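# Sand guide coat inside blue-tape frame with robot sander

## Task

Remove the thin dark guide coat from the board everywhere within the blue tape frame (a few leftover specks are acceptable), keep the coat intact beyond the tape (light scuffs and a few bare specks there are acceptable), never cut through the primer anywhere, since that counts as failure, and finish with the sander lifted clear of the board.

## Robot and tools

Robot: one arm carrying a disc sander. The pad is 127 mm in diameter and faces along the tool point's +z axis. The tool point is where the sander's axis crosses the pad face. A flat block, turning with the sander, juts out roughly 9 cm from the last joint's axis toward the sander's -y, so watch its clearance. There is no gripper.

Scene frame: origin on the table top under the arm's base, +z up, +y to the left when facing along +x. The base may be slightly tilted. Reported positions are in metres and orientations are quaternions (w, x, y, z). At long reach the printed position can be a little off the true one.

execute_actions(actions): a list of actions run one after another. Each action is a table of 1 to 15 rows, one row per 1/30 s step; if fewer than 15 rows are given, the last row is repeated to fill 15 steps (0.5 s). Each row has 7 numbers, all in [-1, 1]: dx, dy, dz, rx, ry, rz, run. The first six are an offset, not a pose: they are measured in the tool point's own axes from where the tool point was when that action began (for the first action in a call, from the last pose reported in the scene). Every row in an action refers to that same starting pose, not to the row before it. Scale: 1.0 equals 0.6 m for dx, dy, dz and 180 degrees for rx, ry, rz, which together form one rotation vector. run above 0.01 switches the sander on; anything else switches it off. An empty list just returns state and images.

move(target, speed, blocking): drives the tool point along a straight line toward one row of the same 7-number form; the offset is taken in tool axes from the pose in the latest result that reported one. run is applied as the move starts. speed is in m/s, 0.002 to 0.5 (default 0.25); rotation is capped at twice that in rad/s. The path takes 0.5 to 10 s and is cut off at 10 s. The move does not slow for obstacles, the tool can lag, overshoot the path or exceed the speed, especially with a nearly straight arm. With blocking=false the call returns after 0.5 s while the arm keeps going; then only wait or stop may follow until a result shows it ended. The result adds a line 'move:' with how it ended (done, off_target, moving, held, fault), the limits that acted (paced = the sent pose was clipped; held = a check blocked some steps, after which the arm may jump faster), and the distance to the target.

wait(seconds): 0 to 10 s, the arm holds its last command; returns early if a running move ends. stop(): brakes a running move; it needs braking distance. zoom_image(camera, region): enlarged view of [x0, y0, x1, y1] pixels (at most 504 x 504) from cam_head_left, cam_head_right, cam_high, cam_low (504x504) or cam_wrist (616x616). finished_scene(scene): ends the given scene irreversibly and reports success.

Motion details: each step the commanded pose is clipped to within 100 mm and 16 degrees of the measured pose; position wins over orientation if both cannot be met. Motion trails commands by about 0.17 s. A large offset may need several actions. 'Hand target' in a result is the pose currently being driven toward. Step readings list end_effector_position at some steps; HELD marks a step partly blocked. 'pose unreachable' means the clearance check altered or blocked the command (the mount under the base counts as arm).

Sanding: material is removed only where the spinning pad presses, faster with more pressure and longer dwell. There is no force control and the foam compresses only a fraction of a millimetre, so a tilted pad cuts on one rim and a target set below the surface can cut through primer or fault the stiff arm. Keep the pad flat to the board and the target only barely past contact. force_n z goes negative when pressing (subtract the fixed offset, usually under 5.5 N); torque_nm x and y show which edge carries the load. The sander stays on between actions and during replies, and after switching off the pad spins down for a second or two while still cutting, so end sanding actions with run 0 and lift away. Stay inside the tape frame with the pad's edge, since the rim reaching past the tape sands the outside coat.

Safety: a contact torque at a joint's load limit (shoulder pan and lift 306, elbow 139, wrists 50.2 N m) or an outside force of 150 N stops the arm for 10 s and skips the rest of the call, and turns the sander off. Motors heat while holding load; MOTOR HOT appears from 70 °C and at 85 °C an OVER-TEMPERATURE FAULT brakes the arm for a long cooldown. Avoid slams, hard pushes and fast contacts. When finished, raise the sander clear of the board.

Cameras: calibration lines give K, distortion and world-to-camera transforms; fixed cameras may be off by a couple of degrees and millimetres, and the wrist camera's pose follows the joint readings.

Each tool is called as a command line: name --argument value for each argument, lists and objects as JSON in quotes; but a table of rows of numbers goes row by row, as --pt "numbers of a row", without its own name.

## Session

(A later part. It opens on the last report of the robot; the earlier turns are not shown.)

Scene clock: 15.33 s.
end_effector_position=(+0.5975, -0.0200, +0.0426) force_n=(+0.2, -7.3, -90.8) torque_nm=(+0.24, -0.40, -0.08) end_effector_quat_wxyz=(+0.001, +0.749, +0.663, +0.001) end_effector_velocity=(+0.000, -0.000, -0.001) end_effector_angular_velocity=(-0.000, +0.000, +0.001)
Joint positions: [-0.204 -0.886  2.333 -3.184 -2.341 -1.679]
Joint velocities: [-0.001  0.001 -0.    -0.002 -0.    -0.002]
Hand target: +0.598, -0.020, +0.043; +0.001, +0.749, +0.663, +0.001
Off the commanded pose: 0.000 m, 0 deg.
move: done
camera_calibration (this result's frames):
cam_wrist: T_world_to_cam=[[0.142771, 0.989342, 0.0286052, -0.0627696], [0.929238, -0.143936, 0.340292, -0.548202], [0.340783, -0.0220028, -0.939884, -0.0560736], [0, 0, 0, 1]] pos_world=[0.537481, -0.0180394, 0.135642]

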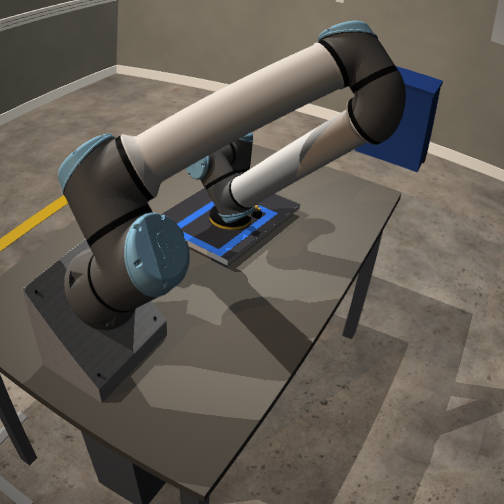

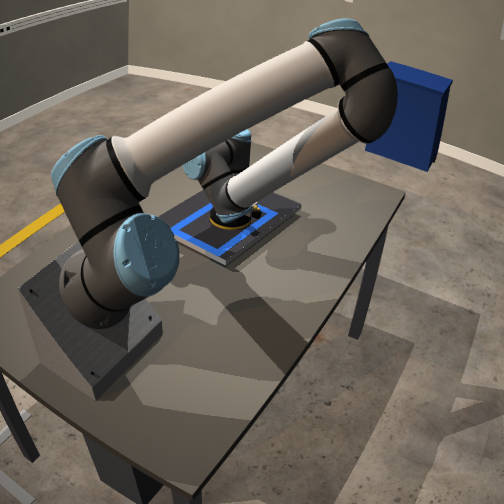

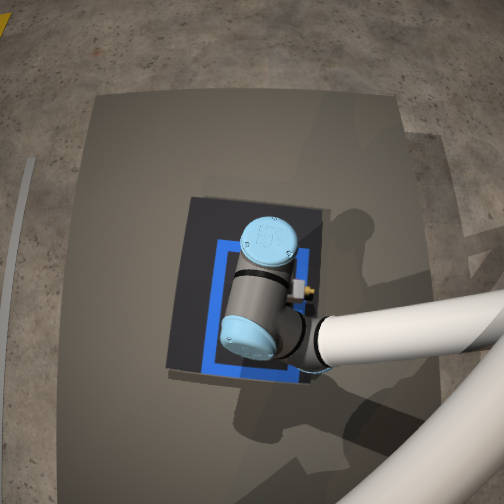

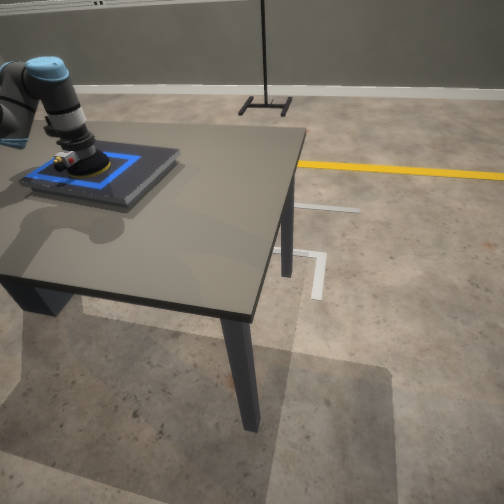

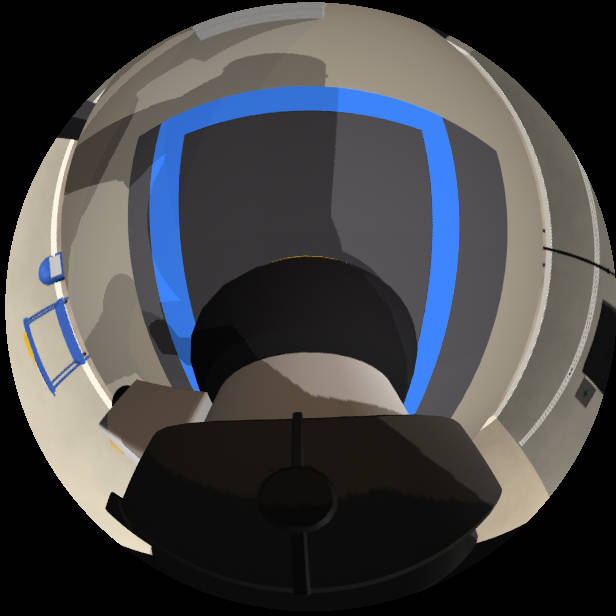

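move --target '[0,0,-0.0026,0,0,0,0]' --speed 0.005

move --target '[-0.045,-0.15,0,0,0,0,1]' --speed 0.04

move --target '[0.09,0,0,0,0,0,1]' --speed 0.04

move --target '[0,0.13,0,0,0,0,1]' --speed 0.04

move --target '[0,0.13,-0.02,0,0,0,0]' --speed 0.04

Scene clock: 18.53 s.
end_effector_position=(+0.5975, -0.0199, +0.0440) force_n=(+0.9, -2.3, -29.2) torque_nm=(-0.14, -0.49, -0.02) end_effector_quat_wxyz=(+0.001, +0.749, +0.663, +0.001) end_effector_velocity=(+0.001, -0.001, +0.001) end_effector_angular_velocity=(-0.002, -0.001, -0.002)
Joint positions: [-0.202 -0.889  2.334 -3.18  -2.341 -1.677]
Joint velocities: [ 0.001 -0.002 -0.001  0.002 -0.002  0.002]
Hand target: +0.598, -0.020, +0.044; +0.001, +0.749, +0.663, +0.001
Off the commanded pose: 0.000 m, 0 deg.
move: done
camera_calibration (this result's frames):
cam_wrist: T_world_to_cam=[[0.14277, 0.989336, 0.0288165, -0.062857], [0.929264, -0.14401, 0.34019, -0.548672], [0.340712, -0.0217908, -0.939915, -0.0547077], [0, 0, 0, 1]] pos_world=[0.537475, -0.0180196, 0.137043]

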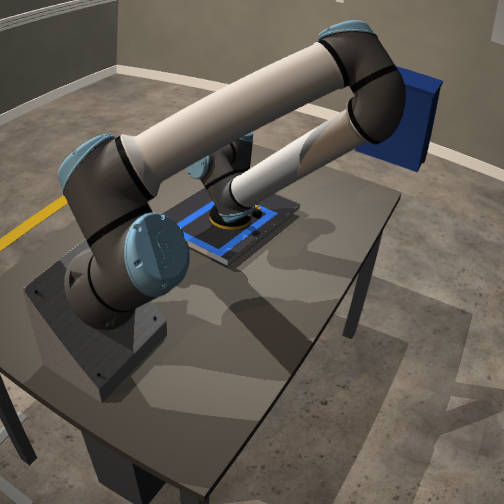

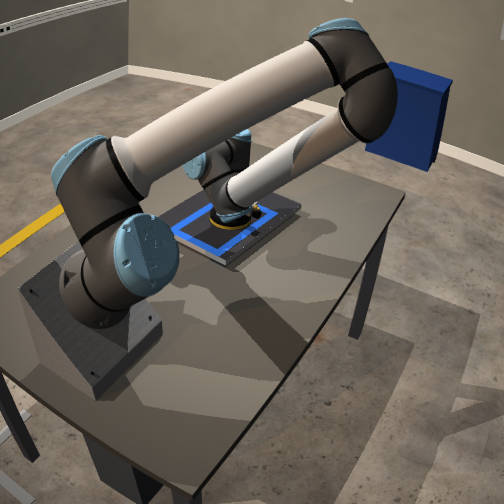

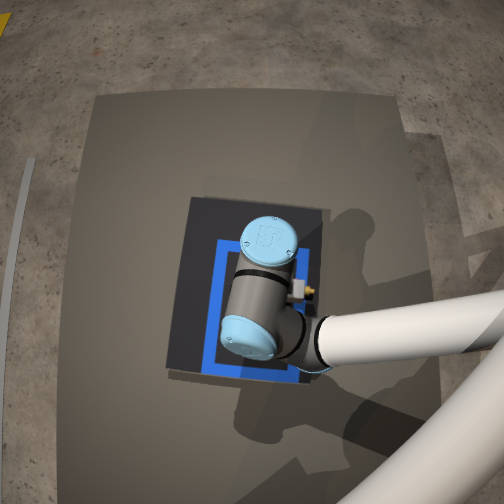

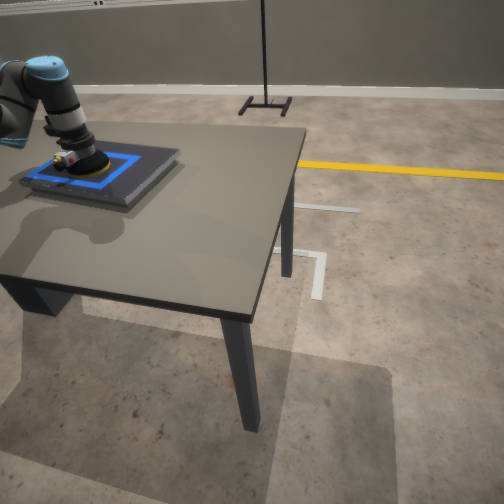

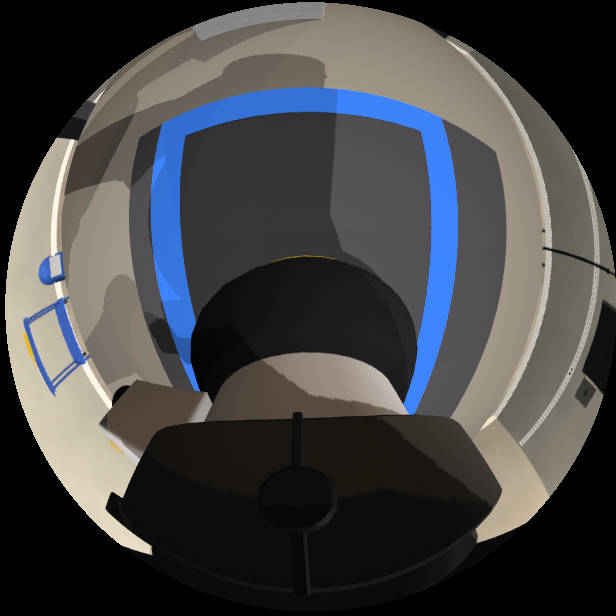

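Scene clock: 21.27 s.
end_effector_position=(+0.5052, -0.0358, +0.0439) force_n=(+3.7, +5.6, -16.9) torque_nm=(+0.03, -1.00, -0.08) end_effector_quat_wxyz=(+0.001, +0.749, +0.663, +0.001) end_effector_velocity=(-0.002, -0.001, -0.000) end_effector_angular_velocity=(-0.000, -0.001, -0.001)
Joint positions: [-0.256 -0.913  2.507 -3.38  -2.331 -1.75 ]
Joint velocities: [-0.002 -0.     0.005 -0.008  0.    -0.003]
Hand target: +0.505, -0.036, +0.044; +0.001, +0.749, +0.663, +0.001
Off the commanded pose: 0.000 m, 0 deg.
move: done
camera_calibration (this result's frames):
cam_wrist: T_world_to_cam=[[0.142763, 0.989344, 0.0285714, -0.0339431], [0.929319, -0.143922, 0.340078, -0.465098], [0.340567, -0.0219986, -0.939963, -0.023675], [0, 0, 0, 1]] pos_world=[0.445133, -0.0338772, 0.136886]

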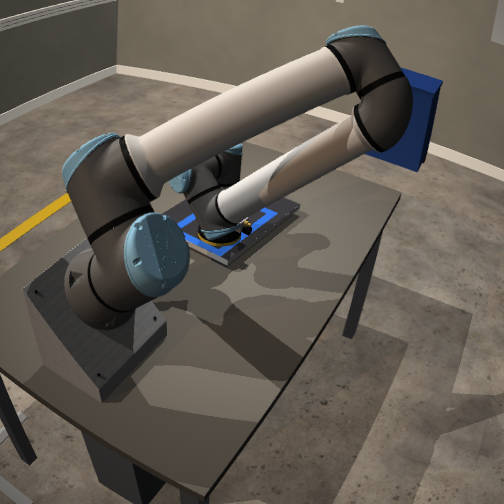

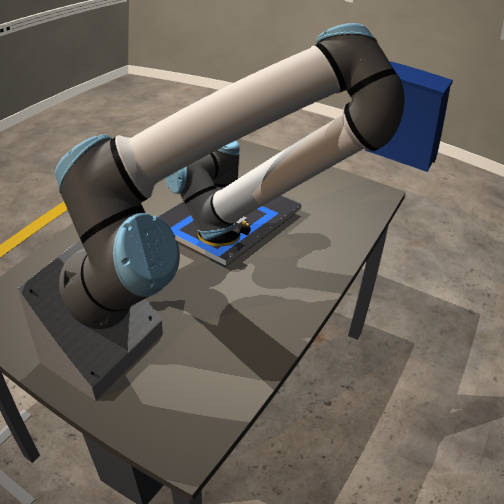

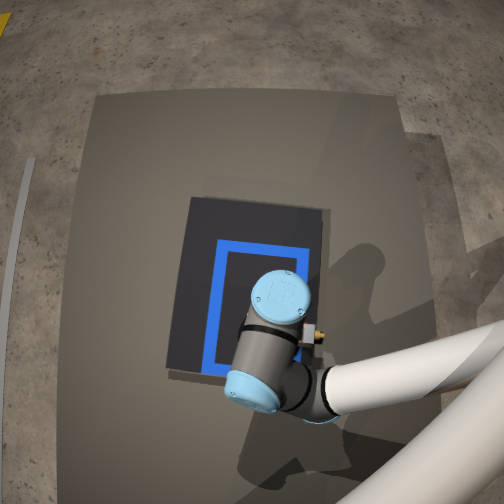

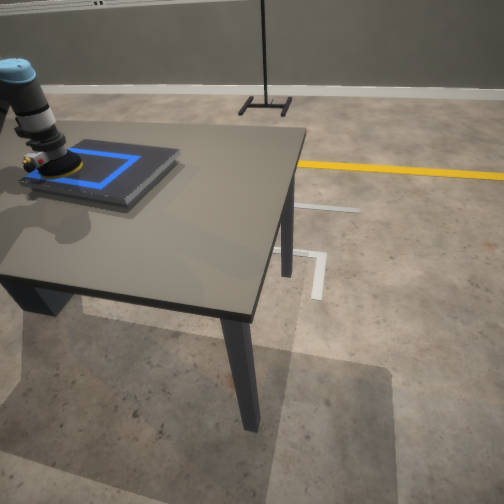

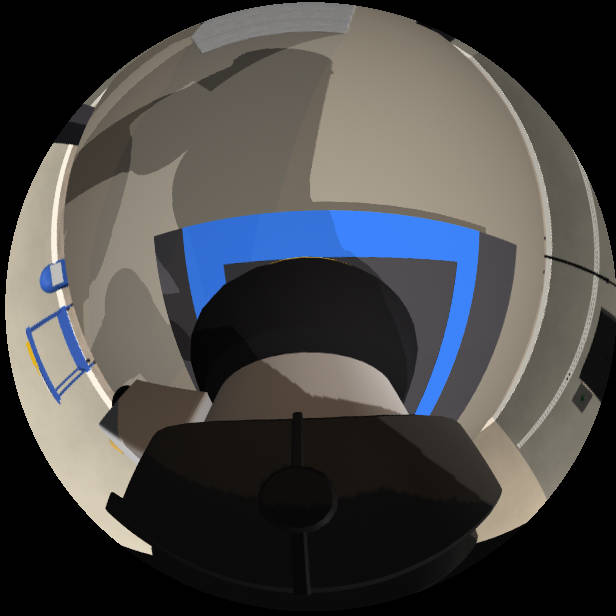

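Scene clock: 23.00 s.
end_effector_position=(+0.5117, +0.0177, +0.0440) force_n=(+2.1, -2.9, -15.7) torque_nm=(-0.28, -0.53, -0.18) end_effector_quat_wxyz=(+0.001, +0.749, +0.663, +0.001) end_effector_velocity=(+0.000, +0.002, -0.000) end_effector_angular_velocity=(-0.000, +0.000, +0.002)
Joint positions: [-0.177 -0.837  2.473 -3.346 -2.345 -1.642]
Joint velocities: [ 0.003  0.003 -0.002  0.003 -0.001  0.003]
Hand target: +0.512, +0.018, +0.044; +0.001, +0.749, +0.663, +0.001
Off the commanded pose: 0.000 m, 0 deg.
move: done
camera_calibration (this result's frames):
cam_wrist: T_world_to_cam=[[0.14279, 0.98933, 0.0289515, -0.0878078], [0.929245, -0.144074, 0.340217, -0.463509], [0.340758, -0.0216764, -0.939901, -0.0247065], [0, 0, 0, 1]] pos_world=[0.45167, 0.0195559, 0.137014]

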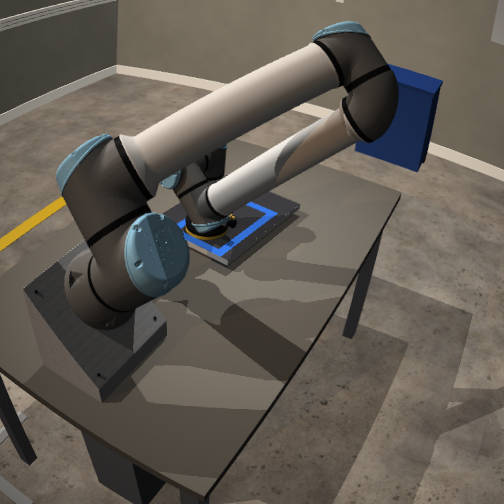

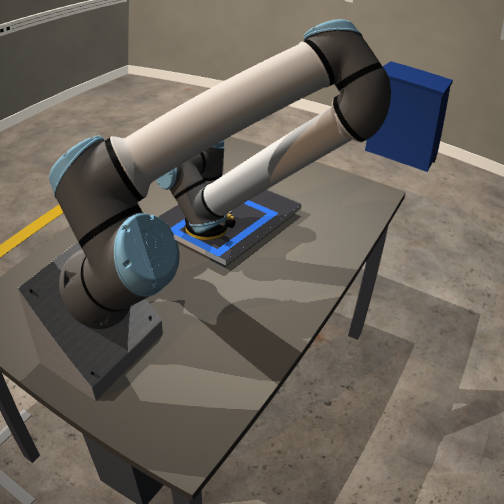

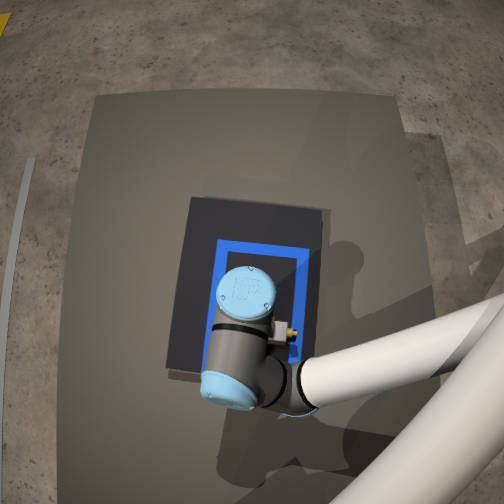

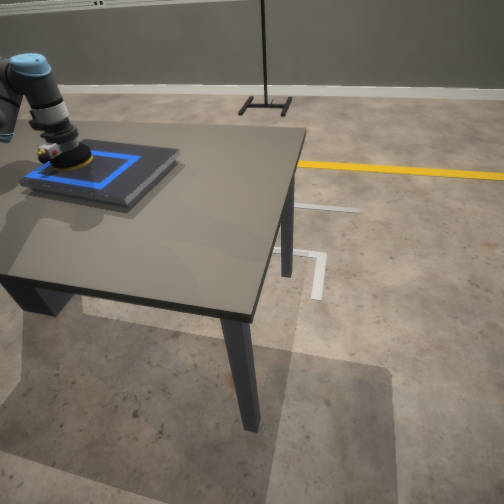

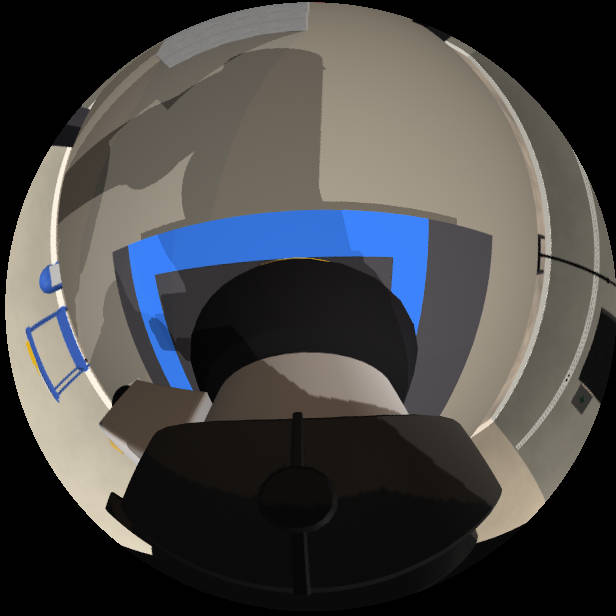

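Scene clock: 25.33 s.
end_effector_position=(+0.5889, +0.0082, +0.0441) force_n=(+4.9, +2.2, -20.5) torque_nm=(-0.64, -0.88, -0.01) end_effector_quat_wxyz=(+0.001, +0.749, +0.663, +0.001) end_effector_velocity=(+0.002, -0.000, +0.000) end_effector_angular_velocity=(+0.000, -0.000, +0.001)
Joint positions: [-0.17  -0.854  2.339 -3.188 -2.346 -1.632]
Joint velocities: [ 0.    -0.    -0.004  0.004  0.    -0.001]
Hand target: +0.589, +0.008, +0.044; +0.001, +0.749, +0.663, +0.001
Off the commanded pose: 0.000 m, 0 deg.
move: done
camera_calibration (this result's frames):
cam_wrist: T_world_to_cam=[[0.142788, 0.989329, 0.0289692, -0.0894486], [0.929226, -0.144077, 0.340265, -0.536588], [0.340808, -0.0216667, -0.939883, -0.0511378], [0, 0, 0, 1]] pos_world=[0.528812, 0.0100763, 0.13711]

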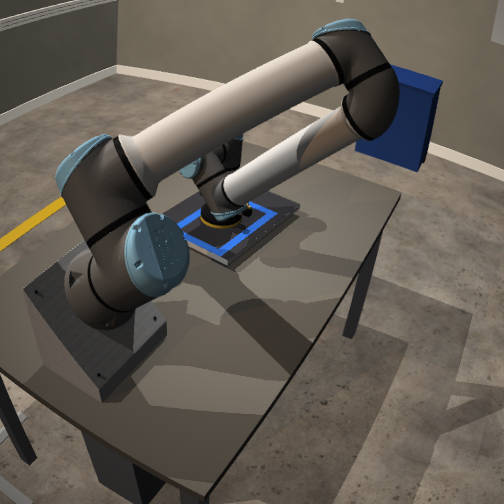

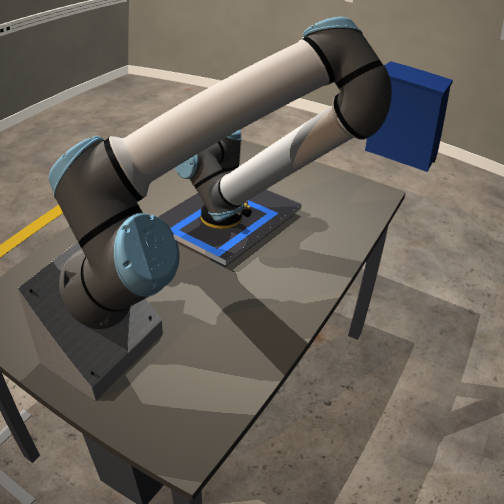

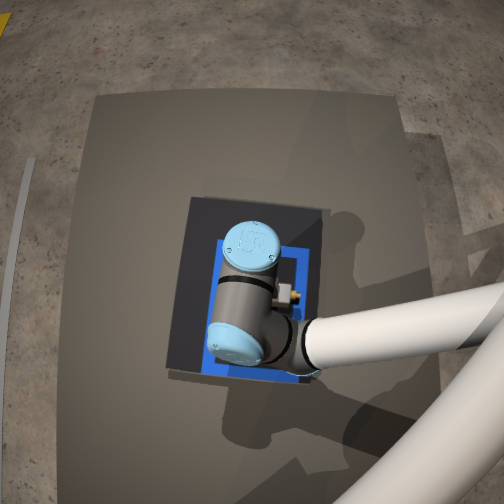

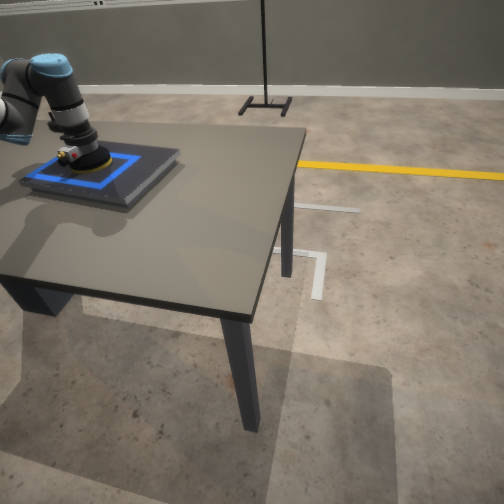

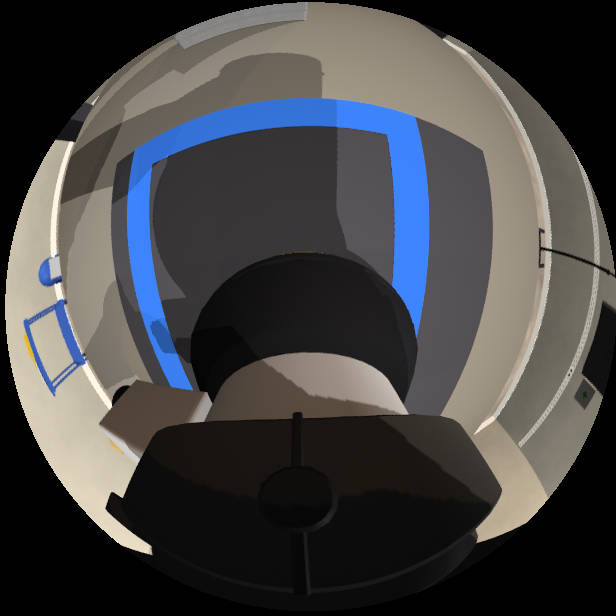

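Scene clock: 27.70 s.
end_effector_position=(+0.6660, -0.0013, +0.0562) force_n=(+1.8, -0.2, +1.0) torque_nm=(-0.14, -0.54, +0.00) end_effector_quat_wxyz=(+0.001, +0.749, +0.663, +0.001) end_effector_velocity=(+0.002, +0.000, +0.000) end_effector_angular_velocity=(+0.000, +0.000, +0.003)
Joint positions: [-0.152 -0.864  2.2   -3.022 -2.348 -1.607]
Joint velocities: [ 0.001  0.    -0.004  0.005 -0.    -0.001]
Hand target: +0.666, -0.001, +0.056; +0.001, +0.749, +0.663, +0.001
Off the commanded pose: 0.000 m, 0 deg.
move: done
camera_calibration (this result's frames):
cam_wrist: T_world_to_cam=[[0.142806, 0.989324, 0.0290625, -0.0914455], [0.929191, -0.144123, 0.340341, -0.613732], [0.340896, -0.021598, -0.939853, -0.0663435], [0, 0, 0, 1]] pos_world=[0.605949, 0.000583226, 0.149182]

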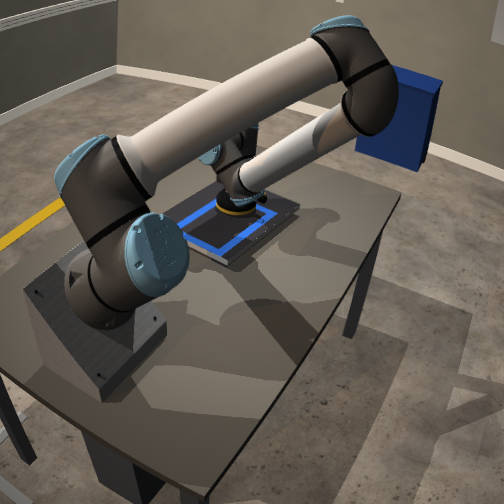

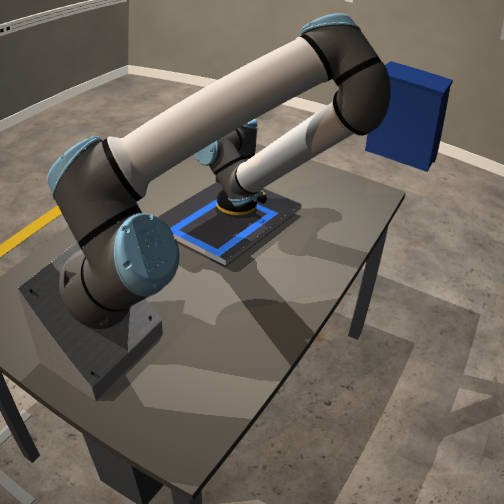

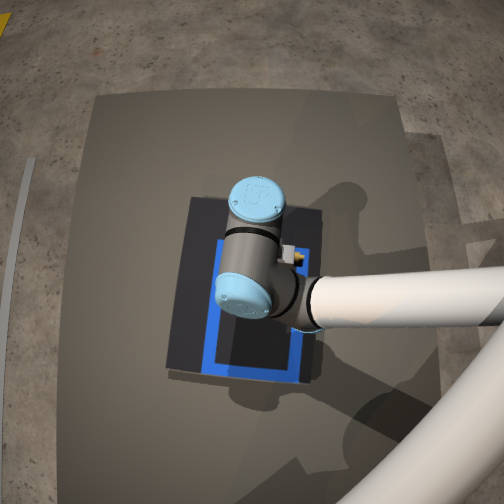

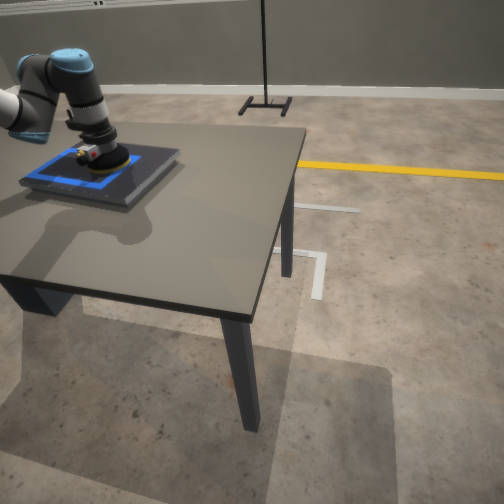

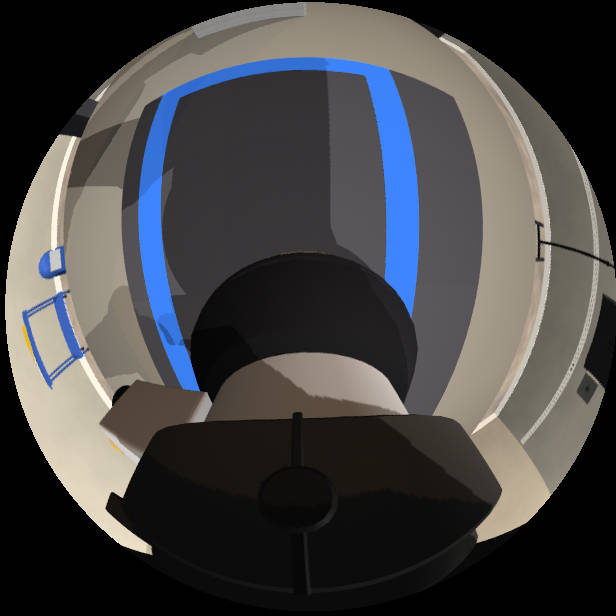

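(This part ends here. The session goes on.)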